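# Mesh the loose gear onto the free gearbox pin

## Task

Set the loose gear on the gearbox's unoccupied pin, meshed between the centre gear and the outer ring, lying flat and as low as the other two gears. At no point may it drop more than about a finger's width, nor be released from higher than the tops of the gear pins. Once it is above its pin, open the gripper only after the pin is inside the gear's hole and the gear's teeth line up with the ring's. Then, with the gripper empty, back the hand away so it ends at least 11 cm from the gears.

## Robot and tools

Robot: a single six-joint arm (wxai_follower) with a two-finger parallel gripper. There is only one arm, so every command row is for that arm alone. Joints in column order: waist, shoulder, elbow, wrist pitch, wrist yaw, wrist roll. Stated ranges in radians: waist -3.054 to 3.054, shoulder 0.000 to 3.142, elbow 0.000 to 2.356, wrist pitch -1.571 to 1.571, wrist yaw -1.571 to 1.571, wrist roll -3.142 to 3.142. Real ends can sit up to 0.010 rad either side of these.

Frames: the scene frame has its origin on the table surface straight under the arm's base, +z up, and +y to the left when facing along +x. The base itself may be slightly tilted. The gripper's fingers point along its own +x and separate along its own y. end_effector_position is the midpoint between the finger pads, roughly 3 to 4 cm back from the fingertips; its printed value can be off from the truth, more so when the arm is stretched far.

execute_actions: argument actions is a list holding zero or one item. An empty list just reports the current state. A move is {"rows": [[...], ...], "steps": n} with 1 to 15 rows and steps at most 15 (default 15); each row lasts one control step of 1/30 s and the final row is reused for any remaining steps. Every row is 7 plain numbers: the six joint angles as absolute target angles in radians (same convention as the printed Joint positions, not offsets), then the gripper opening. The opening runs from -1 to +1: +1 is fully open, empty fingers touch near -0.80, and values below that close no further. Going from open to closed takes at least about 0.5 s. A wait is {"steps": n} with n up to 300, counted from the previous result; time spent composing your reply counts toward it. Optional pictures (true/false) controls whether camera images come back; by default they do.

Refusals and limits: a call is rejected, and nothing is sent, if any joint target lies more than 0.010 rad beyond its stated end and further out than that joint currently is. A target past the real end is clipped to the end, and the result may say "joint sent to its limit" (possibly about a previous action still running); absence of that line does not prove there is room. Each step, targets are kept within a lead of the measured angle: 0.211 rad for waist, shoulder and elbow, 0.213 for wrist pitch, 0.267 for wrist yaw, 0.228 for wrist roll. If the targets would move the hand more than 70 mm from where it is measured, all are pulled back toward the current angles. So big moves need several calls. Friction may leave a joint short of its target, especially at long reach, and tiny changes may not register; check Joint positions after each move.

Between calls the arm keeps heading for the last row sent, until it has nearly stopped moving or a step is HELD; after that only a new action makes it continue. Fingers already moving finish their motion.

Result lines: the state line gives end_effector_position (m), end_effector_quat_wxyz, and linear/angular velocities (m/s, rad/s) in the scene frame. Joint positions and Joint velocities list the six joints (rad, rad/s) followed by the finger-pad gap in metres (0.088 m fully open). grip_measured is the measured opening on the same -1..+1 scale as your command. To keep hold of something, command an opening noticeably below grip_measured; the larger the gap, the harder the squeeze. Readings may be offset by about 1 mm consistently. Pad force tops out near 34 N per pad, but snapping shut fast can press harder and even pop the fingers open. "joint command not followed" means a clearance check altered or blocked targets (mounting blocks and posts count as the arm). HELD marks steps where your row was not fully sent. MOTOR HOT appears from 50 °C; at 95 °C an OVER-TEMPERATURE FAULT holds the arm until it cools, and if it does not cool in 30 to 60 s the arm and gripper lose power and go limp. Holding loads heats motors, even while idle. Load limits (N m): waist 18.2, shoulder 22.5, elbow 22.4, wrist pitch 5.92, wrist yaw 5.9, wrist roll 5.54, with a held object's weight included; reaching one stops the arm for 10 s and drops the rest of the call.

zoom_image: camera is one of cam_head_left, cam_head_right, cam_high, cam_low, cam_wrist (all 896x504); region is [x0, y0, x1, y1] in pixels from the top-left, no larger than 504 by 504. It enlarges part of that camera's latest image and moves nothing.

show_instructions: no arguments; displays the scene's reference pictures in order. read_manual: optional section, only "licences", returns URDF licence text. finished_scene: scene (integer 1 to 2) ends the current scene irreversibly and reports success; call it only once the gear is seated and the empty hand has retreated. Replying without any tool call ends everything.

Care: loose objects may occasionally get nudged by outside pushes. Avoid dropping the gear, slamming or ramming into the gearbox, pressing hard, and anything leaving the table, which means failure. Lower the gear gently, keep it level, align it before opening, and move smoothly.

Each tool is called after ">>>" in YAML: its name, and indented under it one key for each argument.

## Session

>>> execute_actions:
  actions: []

Scene clock: 0.00 s of 4147.00 s.
end_effector_position=(+0.3194, +0.1990, +0.4209) grip_measured=+0.821 end_effector_quat_wxyz=(+0.930, -0.366, -0.031, -0.010) end_effector_velocity=(+0.001, -0.002, -0.003) end_effector_angular_velocity=(-0.007, +0.012, -0.005)
Joint positions: [ 0.015  0.843  0.633  0.279 -0.023 -0.02   0.079]
Joint velocities: [-0.002  0.002 -0.002 -0.007 -0.007 -0.007 -0.   ]
Heat: hottest shoulder 32 °C (+0.0 °C/min).

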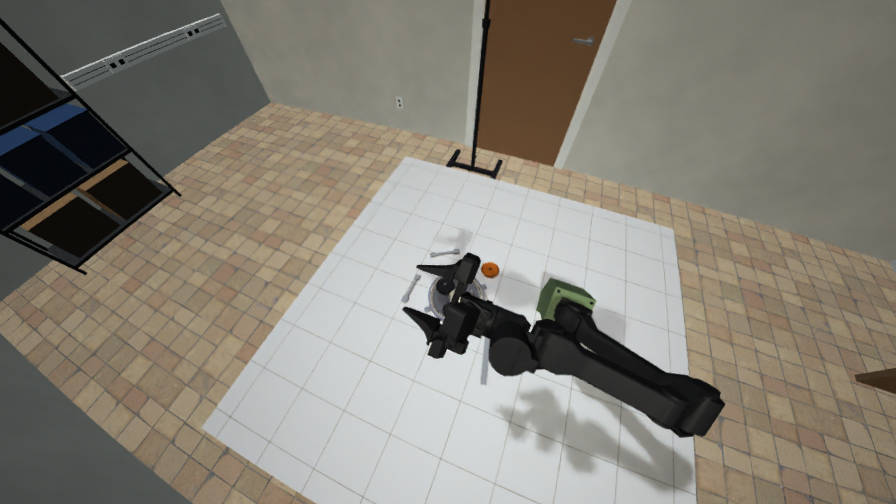

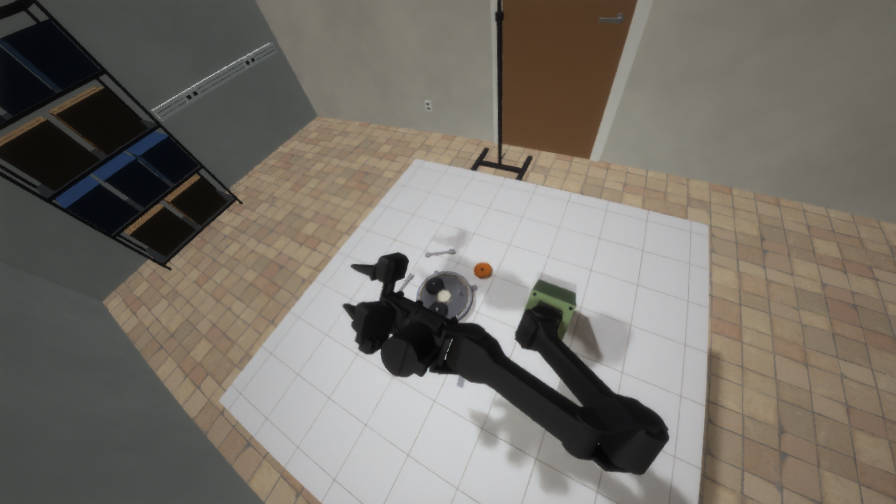

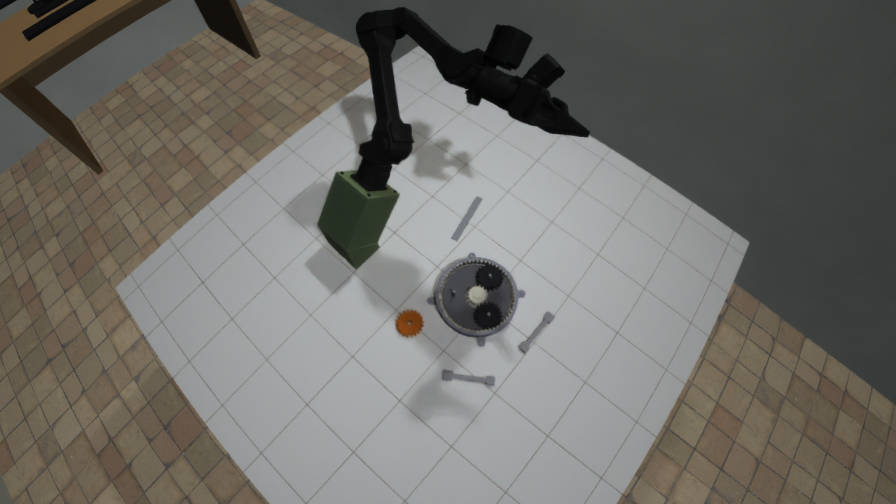

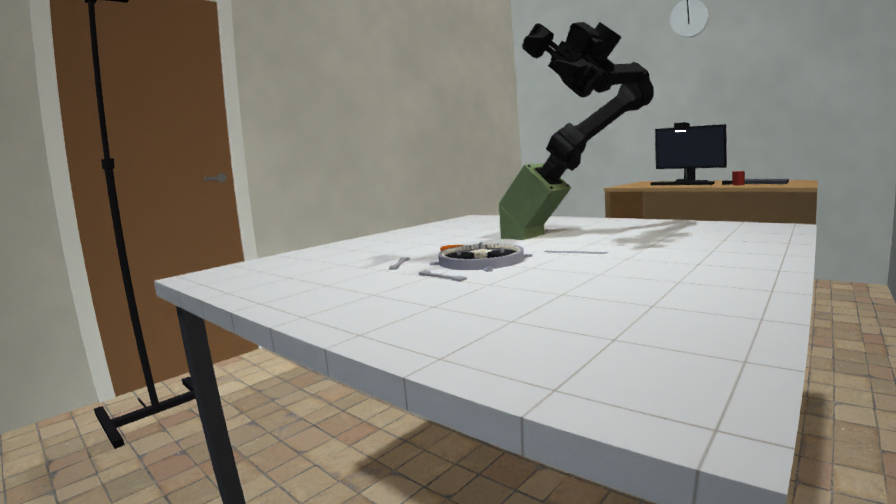

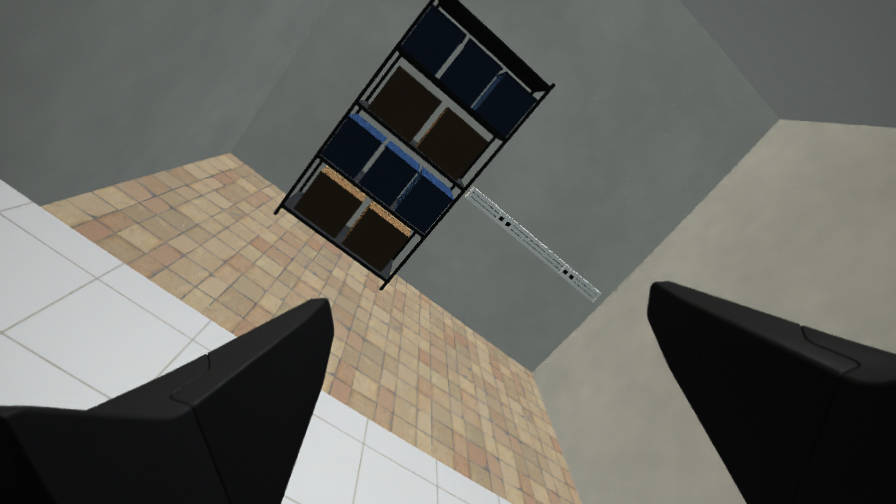

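>>> execute_actions:
  actions:
    - {"rows":[[-0.3,1.3,0.7,-0.2,-0.3,0,1],[-0.3,1.3,0.7,-0.2,-0.3,0,1],[-0.3,1.3,0.7,-0.2,-0.3,0,1],[-0.3,1.3,0.7,-0.2,-0.3,0,1],[-0.69,2.0,0.75,-0.64,-0.51,0,1]],"steps":15}
  pictures: false

>>> execute_actions:
  actions:
    - {"rows":[[-0.69,2.19,0.713,-0.643,-0.512,0,1]],"steps":15}

Scene clock: 14.03 s of 4147.00 s.
end_effector_position=(+0.3003, -0.0393, +0.3240) grip_measured=+0.982 end_effector_quat_wxyz=(+0.907, -0.088, +0.356, -0.207) end_effector_velocity=(-0.299, -0.431, -0.216) end_effector_angular_velocity=(+1.468, +0.692, -1.910)
Joint positions: [-0.545  1.4    0.732 -0.303 -0.473 -0.006  0.087]
Joint velocities: [-1.077  1.175  0.071 -1.223 -0.212 -0.022  0.001]
Heat: hottest shoulder 32 °C (+0.0 °C/min).
Steps of this call (steps 1 to 190: nothing new was sent; then 7.20 s passed at rest; steps 191 to 205: all 15 steps of this action). Readings (joint positions):
191: [-0.003 0.860 0.640 0.256 -0.065 -0.020]
192: [-0.042 0.887 0.658 0.221 -0.116 -0.018]
194: [-0.116 0.961 0.677 0.144 -0.172 -0.014]
198: [-0.284 1.136 0.710 -0.033 -0.365 -0.009]
205: the state above

Scene clock: 14.53 s of 4147.00 s.
end_effector_position=(+0.1764, -0.1038, +0.1591) grip_measured=+0.984 end_effector_quat_wxyz=(+0.673, +0.276, +0.612, -0.310) end_effector_velocity=(-0.180, +0.016, -0.232) end_effector_angular_velocity=(+0.882, +0.661, -0.628)
Joint positions: [-0.684  2.087  0.721 -0.633 -0.507 -0.004  0.087]
Joint velocities: [-0.017  1.106 -0.071 -0.095 -0.007 -0.007 -0.   ]
Heat: hottest shoulder 32 °C (+0.0 °C/min).
Steps of this call (steps 1 to 15: all 15 steps of this action). Readings (joint positions):
1: [-0.577 1.439 0.733 -0.342 -0.477 -0.006]
2: [-0.603 1.479 0.734 -0.382 -0.481 -0.006]
4: [-0.639 1.561 0.733 -0.469 -0.491 -0.006]
8: [-0.673 1.754 0.726 -0.588 -0.502 -0.005]
15: the state above

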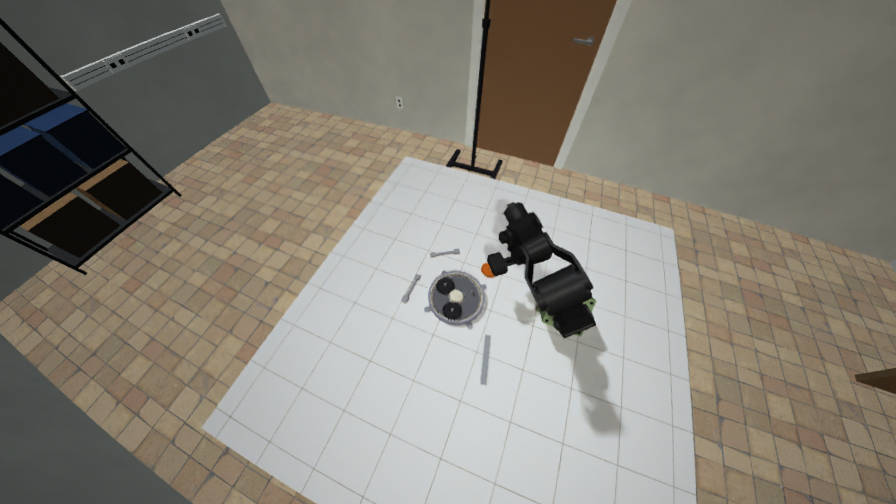

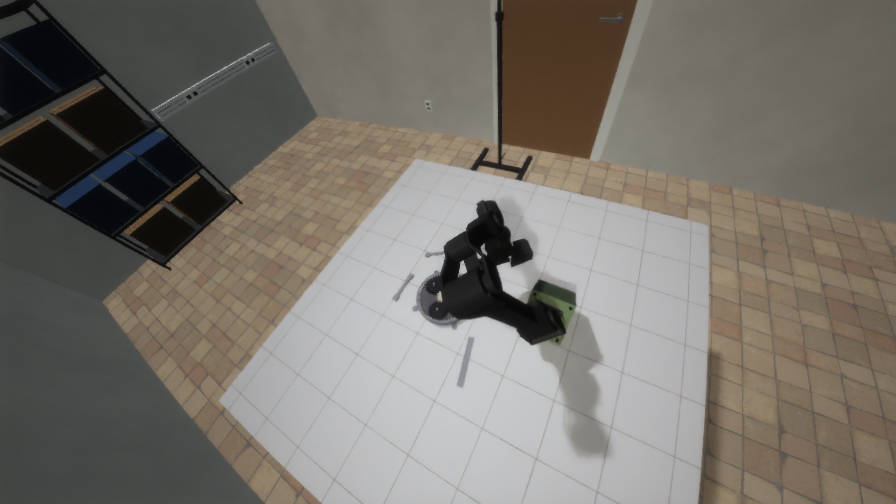

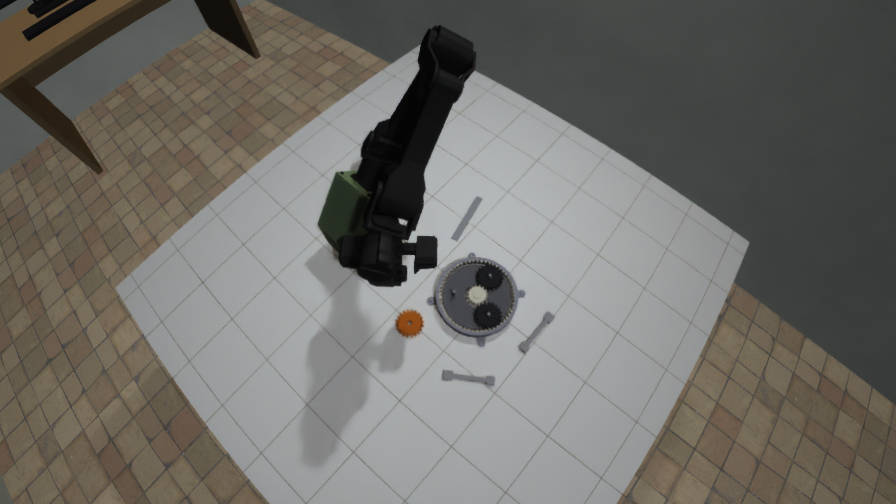

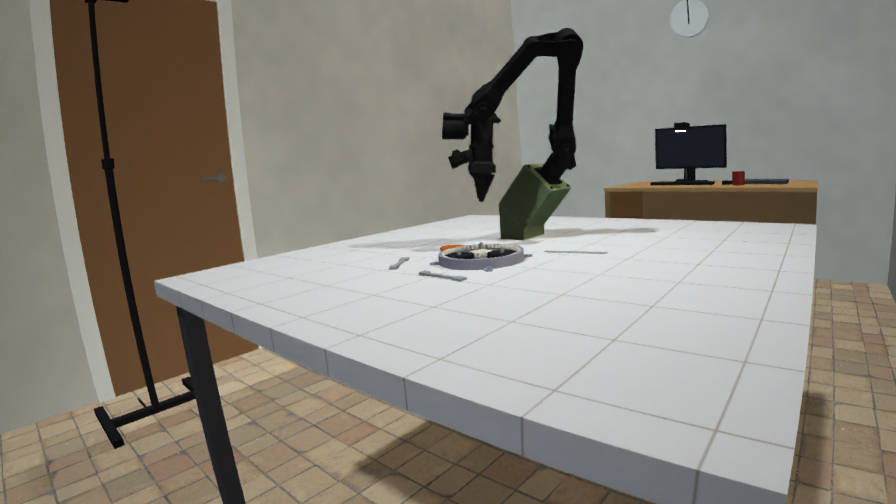

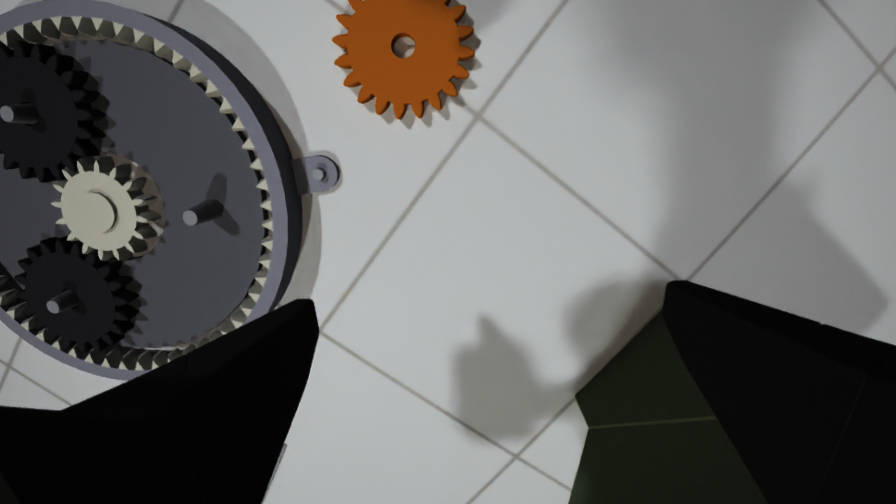

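>>> execute_actions:
  actions:
    - {"steps":8}

Scene clock: 17.03 s of 4147.00 s.
end_effector_position=(+0.1600, -0.1009, +0.1395) grip_measured=+0.984 end_effector_quat_wxyz=(+0.635, +0.309, +0.635, -0.312) end_effector_velocity=(+0.003, -0.001, +0.001) end_effector_angular_velocity=(-0.004, -0.014, +0.011)
Joint positions: [-0.686  2.182  0.713 -0.642 -0.508 -0.004  0.087]
Joint velocities: [-0.002 -0.002  0.002  0.007 -0.007 -0.007 -0.   ]
Heat: hottest shoulder 32 °C (+0.0 °C/min).
Steps of this call (steps 1 to 30: the robot went on to your last target; steps 31 to 75: nothing new was sent). Readings (joint positions):
1: [-0.685 2.118 0.718 -0.637 -0.507 -0.004]
2: [-0.685 2.138 0.715 -0.640 -0.507 -0.004]
4: [-0.685 2.161 0.713 -0.642 -0.507 -0.004]
8: [-0.685 2.174 0.713 -0.642 -0.508 -0.004]
75: the state above
The arm was judged still, so your last target was given up. Only a new action makes it travel on or press farther. Fingers that are still opening or closing keep moving.

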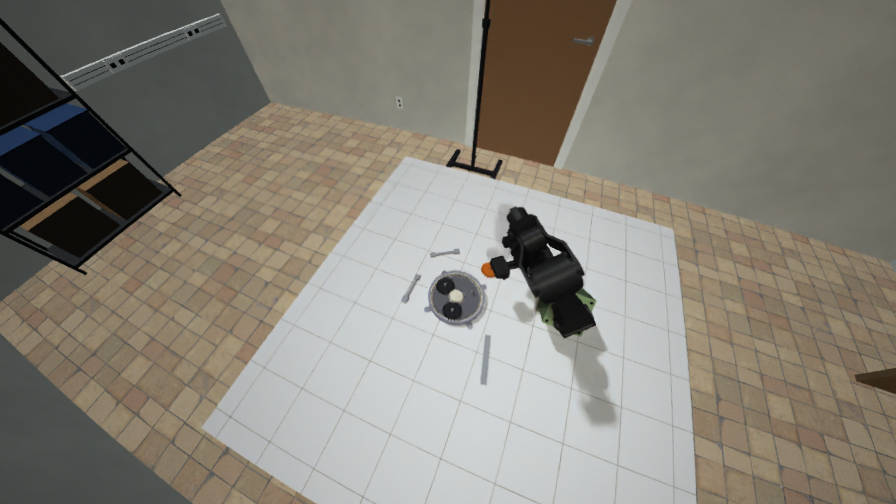

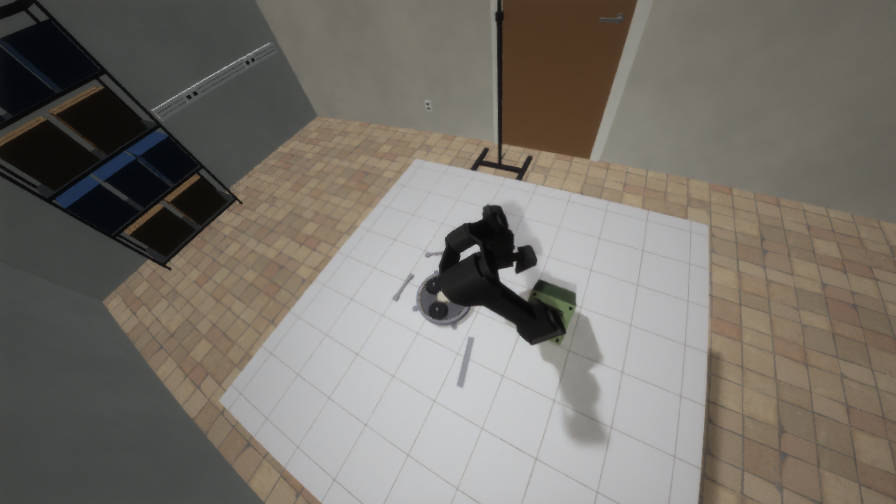

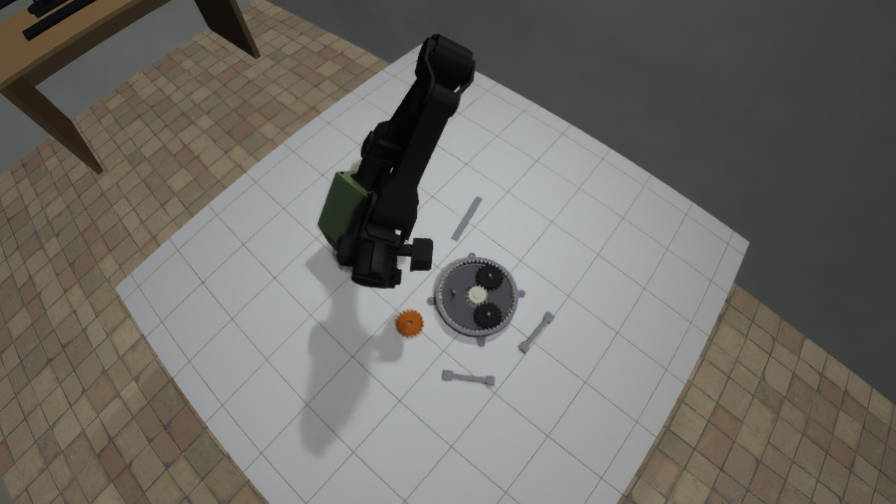

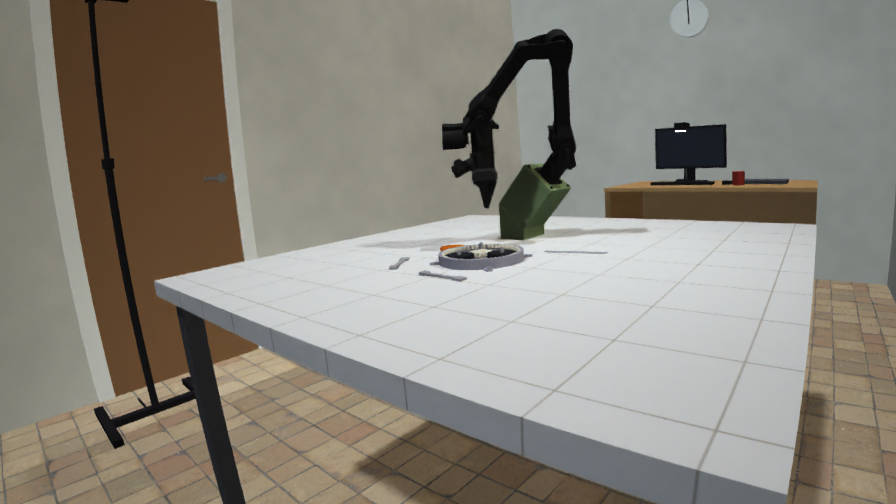

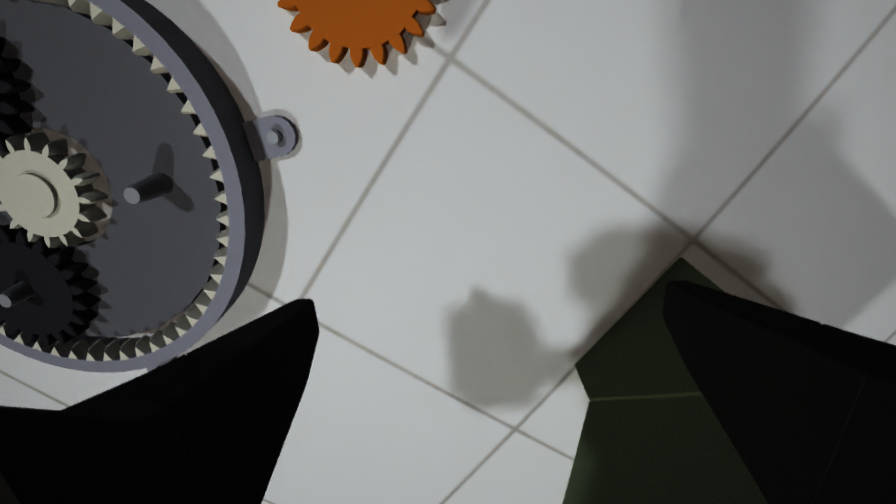

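>>> execute_actions:
  actions:
    - {"rows":[[-0.5,2.4,1.02,-0.637,-0.6,0,1]],"steps":15}
  pictures: false

>>> execute_actions:
  actions:
    - {"steps":10}

Scene clock: 33.00 s of 4147.00 s.
end_effector_position=(+0.2401, -0.1252, +0.1193) grip_measured=+0.984 end_effector_quat_wxyz=(+0.659, +0.251, +0.663, -0.252) end_effector_velocity=(+0.005, +0.002, -0.007) end_effector_angular_velocity=(+0.024, +0.008, +0.031)
Joint positions: [-0.503  2.388  1.007 -0.636 -0.595 -0.002  0.087]
Joint velocities: [ 0.022  0.032  0.027 -0.007 -0.022 -0.022 -0.   ]
Heat: hottest waist 32 °C (+0.0 °C/min).
Steps of this call (steps 1 to 190: nothing new was sent; then 9.13 s passed at rest; steps 191 to 205: all 15 steps of this action). Readings (joint positions):
191: [-0.672 2.208 0.737 -0.661 -0.517 -0.003]
192: [-0.634 2.252 0.781 -0.654 -0.542 -0.003]
194: [-0.563 2.332 0.880 -0.635 -0.567 -0.003]
198: [-0.512 2.369 0.982 -0.634 -0.590 -0.003]
205: the state above

Scene clock: 33.33 s of 4147.00 s.
end_effector_position=(+0.2415, -0.1255, +0.1193) grip_measured=+0.984 end_effector_quat_wxyz=(+0.660, +0.250, +0.662, -0.251) end_effector_velocity=(-0.006, +0.004, -0.003) end_effector_angular_velocity=(+0.026, +0.016, -0.015)
Joint positions: [-0.502  2.39   1.011 -0.636 -0.596 -0.002  0.087]
Joint velocities: [-0.002  0.007 -0.007 -0.022 -0.007 -0.007 -0.   ]
Heat: hottest waist 32 °C (+0.0 °C/min).
Steps of this call (steps 1 to 10: the robot went on to your last target). Readings (joint positions):
1: [-0.503 2.389 1.008 -0.636 -0.595 -0.002]
2: [-0.502 2.389 1.008 -0.636 -0.596 -0.002]
4: [-0.502 2.390 1.010 -0.636 -0.596 -0.002]
8: [-0.502 2.390 1.011 -0.636 -0.596 -0.002]
10: the state above

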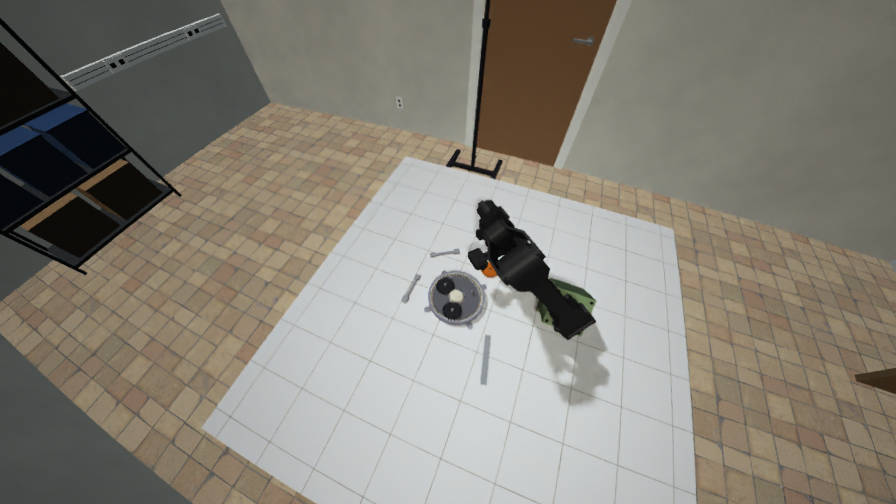

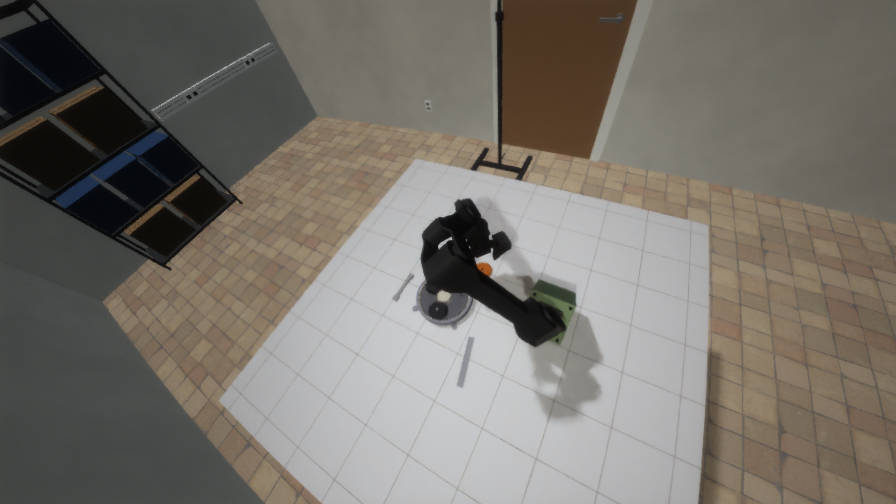

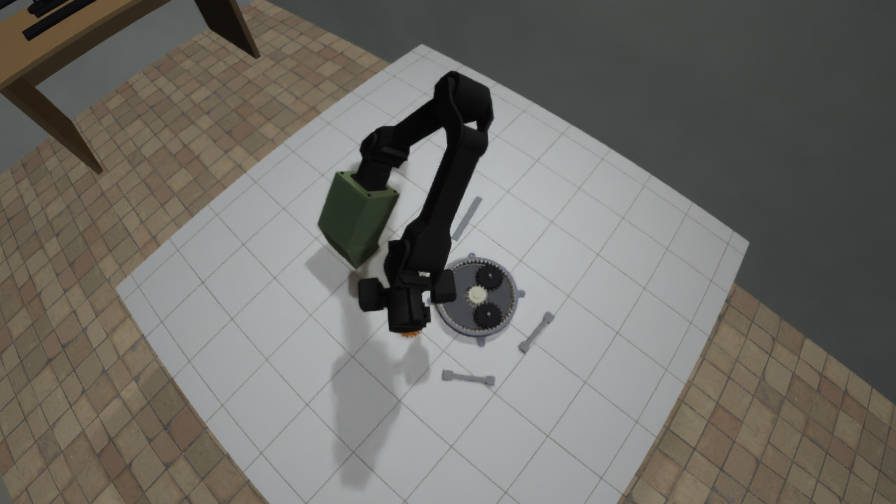

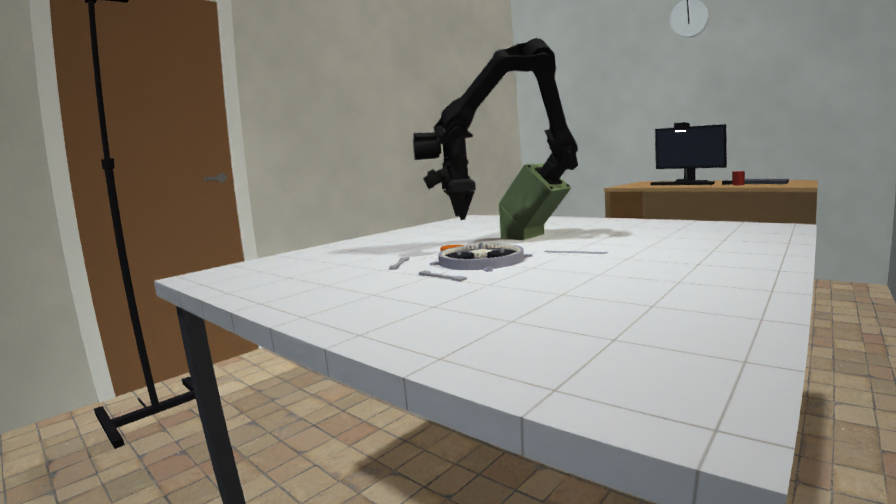

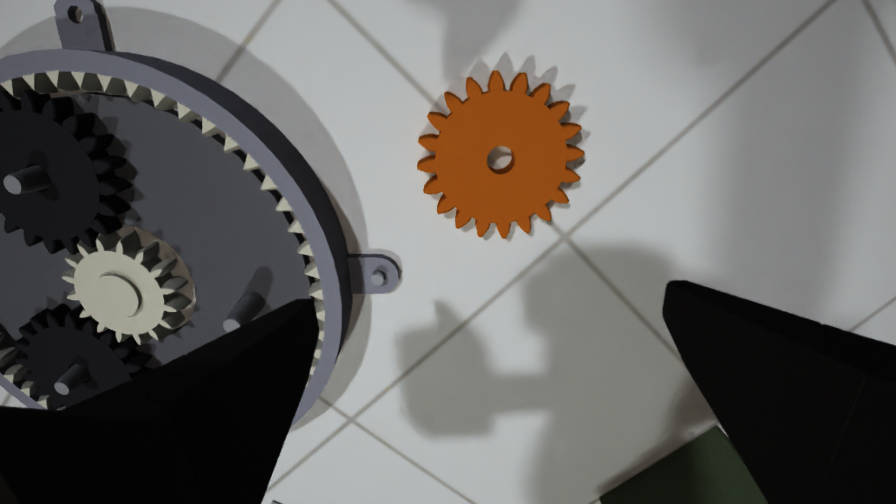

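>>> execute_actions:
  actions:
    - {"rows":[[-0.425,2.53,1.04,-0.47,-0.63,0,1]],"steps":12}
  pictures: false

>>> execute_actions:
  actions:
    - {"rows":[[-0.385,2.615,1.05,-0.365,-0.648,0,1]],"steps":15}

Scene clock: 43.53 s of 4147.00 s.
end_effector_position=(+0.2530, -0.1374, +0.0793) grip_measured=+0.984 end_effector_quat_wxyz=(+0.673, +0.219, +0.671, -0.223) end_effector_velocity=(+0.001, -0.002, -0.002) end_effector_angular_velocity=(-0.000, -0.014, -0.002)
Joint positions: [-0.427  2.516  1.034 -0.476 -0.625 -0.002  0.087]
Joint velocities: [-0.002  0.007 -0.002  0.022 -0.007  0.007 -0.   ]
Heat: hottest waist 33 °C (+1.4 °C/min).
Steps of this call (steps 1 to 15: the robot went on to your last target; steps 16 to 210: nothing new was sent; then 2.80 s passed at rest; steps 211 to 222: all 12 steps of this action). Readings (joint positions):
211: [-0.497 2.406 1.013 -0.616 -0.602 -0.002]
212: [-0.484 2.427 1.020 -0.569 -0.610 -0.002]
214: [-0.453 2.476 1.033 -0.520 -0.616 -0.002]
218: [-0.427 2.515 1.034 -0.488 -0.623 -0.002]
222: the state above

Scene clock: 44.03 s of 4147.00 s.
end_effector_position=(+0.2554, -0.1452, +0.0522) grip_measured=+0.984 end_effector_quat_wxyz=(+0.679, +0.204, +0.674, -0.205) end_effector_velocity=(+0.001, -0.001, -0.001) end_effector_angular_velocity=(+0.001, -0.014, +0.013)
Joint positions: [-0.386  2.604  1.045 -0.368 -0.644 -0.002  0.087]
Joint velocities: [-0.002  0.002 -0.007  0.022 -0.007 -0.007 -0.   ]
Heat: hottest waist 33 °C (+1.4 °C/min).
Steps of this call (steps 1 to 15: all 15 steps of this action). Readings (joint positions):
1: [-0.425 2.525 1.034 -0.463 -0.629 -0.002]
2: [-0.418 2.540 1.037 -0.431 -0.634 -0.002]
4: [-0.402 2.572 1.045 -0.400 -0.637 -0.002]
8: [-0.386 2.602 1.045 -0.378 -0.641 -0.002]
15: the state above

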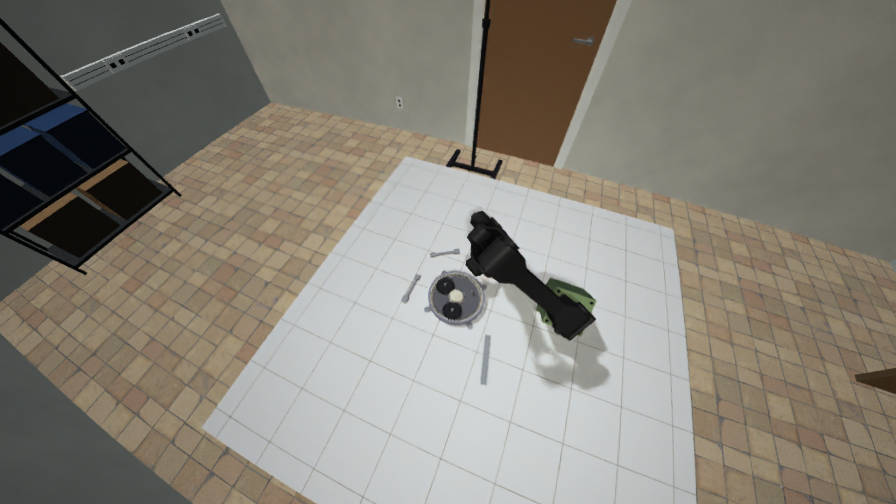

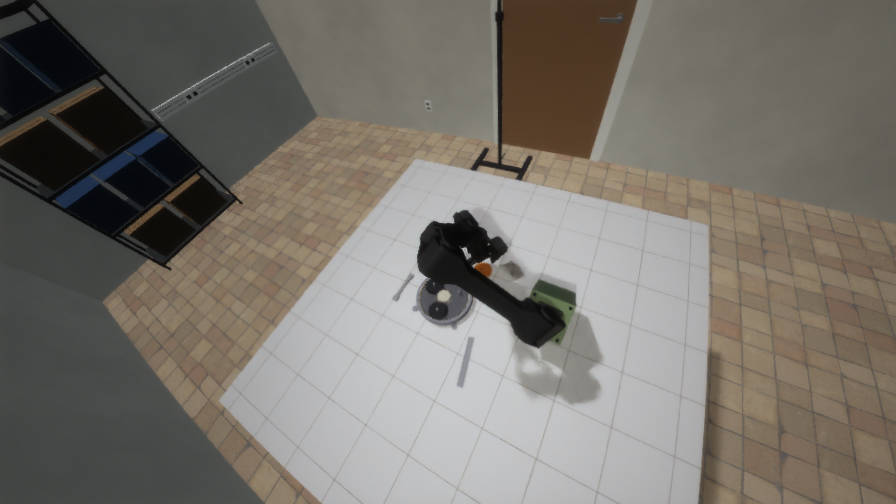

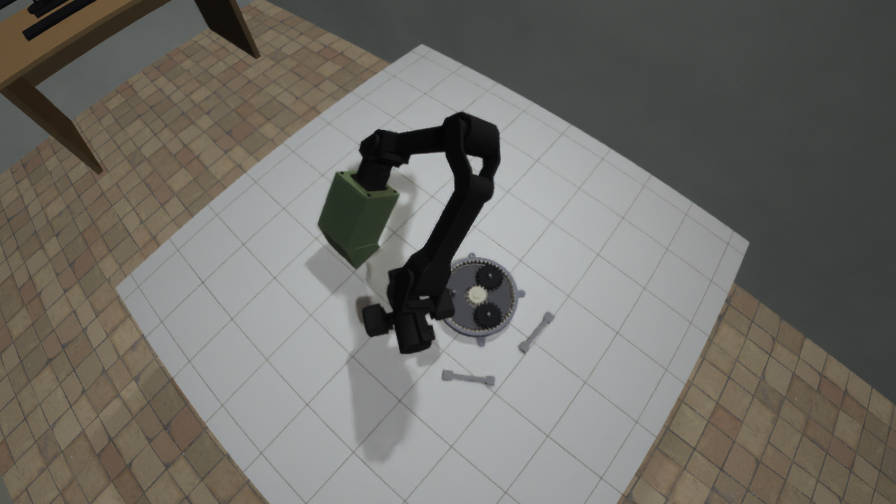

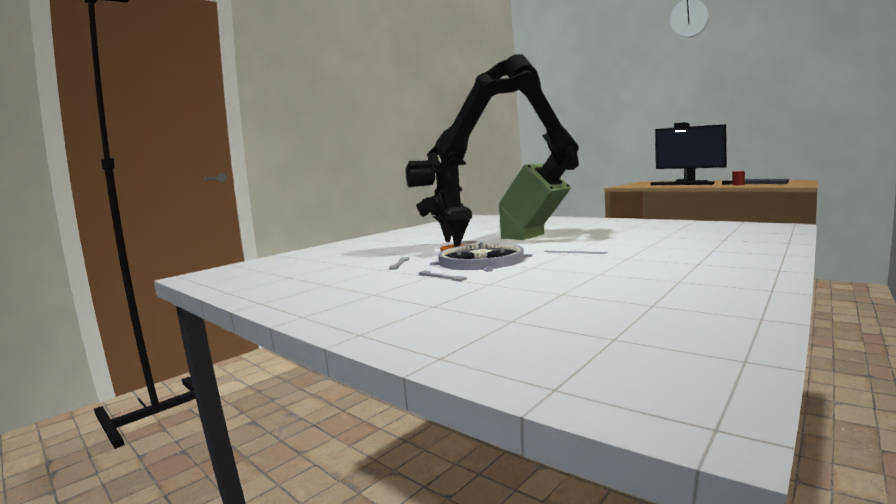

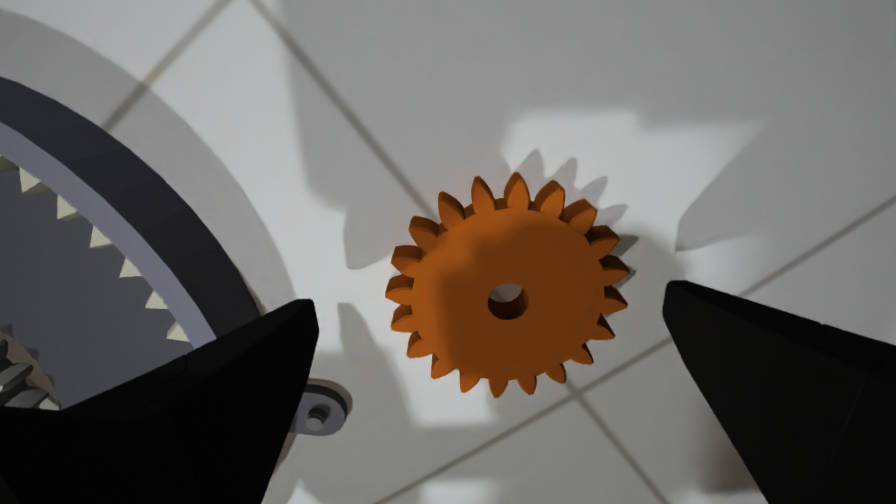

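>>> execute_actions:
  actions:
    - {"rows":[[-0.372,2.655,1.05,-0.322,-0.655,0,1]],"steps":12}

Scene clock: 47.10 s of 4147.00 s.
end_effector_position=(+0.2533, -0.1485, +0.0402) grip_measured=+0.984 end_effector_quat_wxyz=(+0.680, +0.200, +0.677, -0.200) end_effector_velocity=(-0.002, +0.002, +0.001) end_effector_angular_velocity=(-0.003, +0.010, +0.005)
Joint positions: [-0.373  2.644  1.047 -0.325 -0.651 -0.002  0.087]
Joint velocities: [ 0.002 -0.007 -0.007 -0.007  0.007 -0.007  0.   ]
Heat: hottest waist 33 °C (+1.3 °C/min).
Steps of this call (steps 1 to 15: the robot went on to your last target; steps 16 to 80: nothing new was sent; steps 81 to 92: all 12 steps of this action). Readings (joint positions):
81: [-0.385 2.609 1.045 -0.360 -0.646 -0.002]
82: [-0.383 2.615 1.046 -0.347 -0.648 -0.002]
84: [-0.378 2.630 1.047 -0.337 -0.649 -0.002]
88: [-0.373 2.644 1.047 -0.328 -0.650 -0.002]
92: the state above

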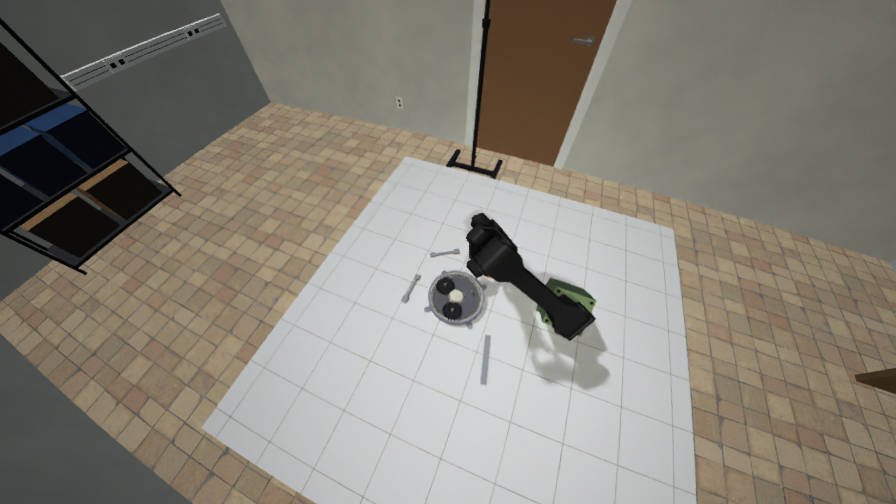

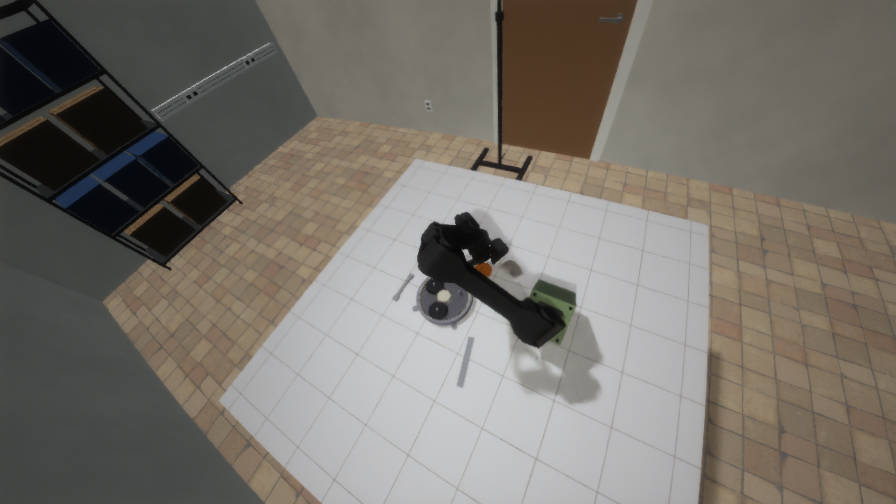

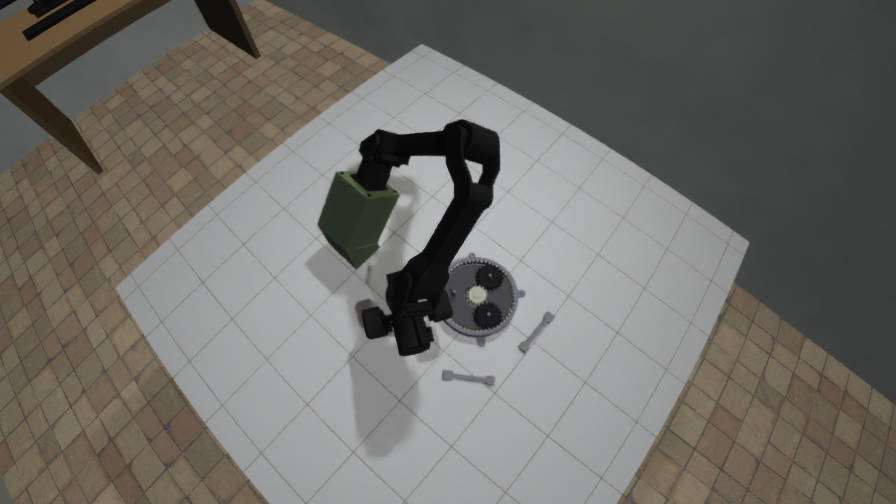

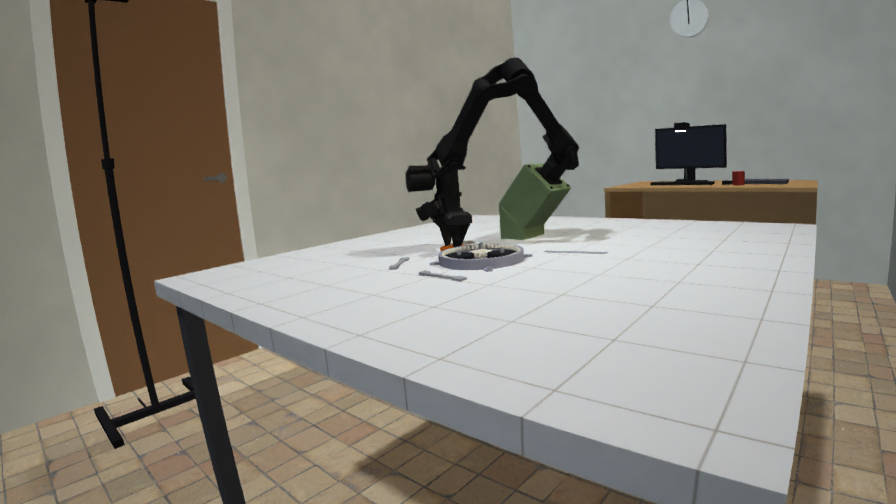

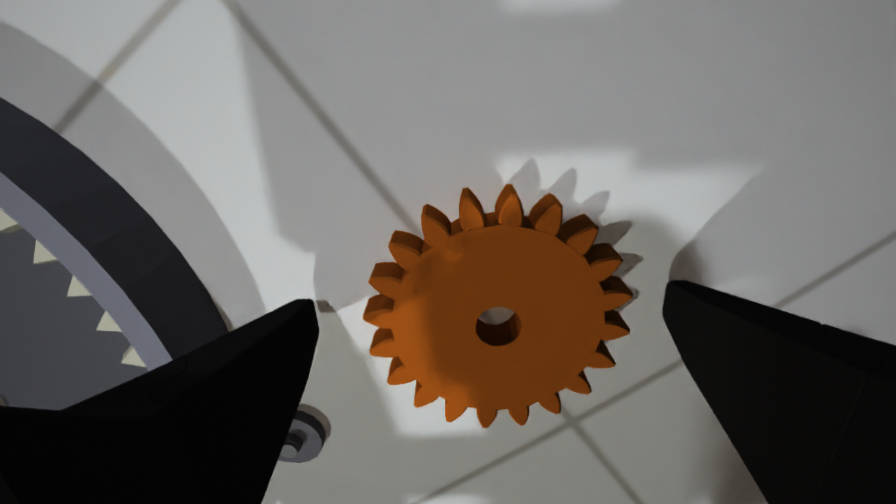

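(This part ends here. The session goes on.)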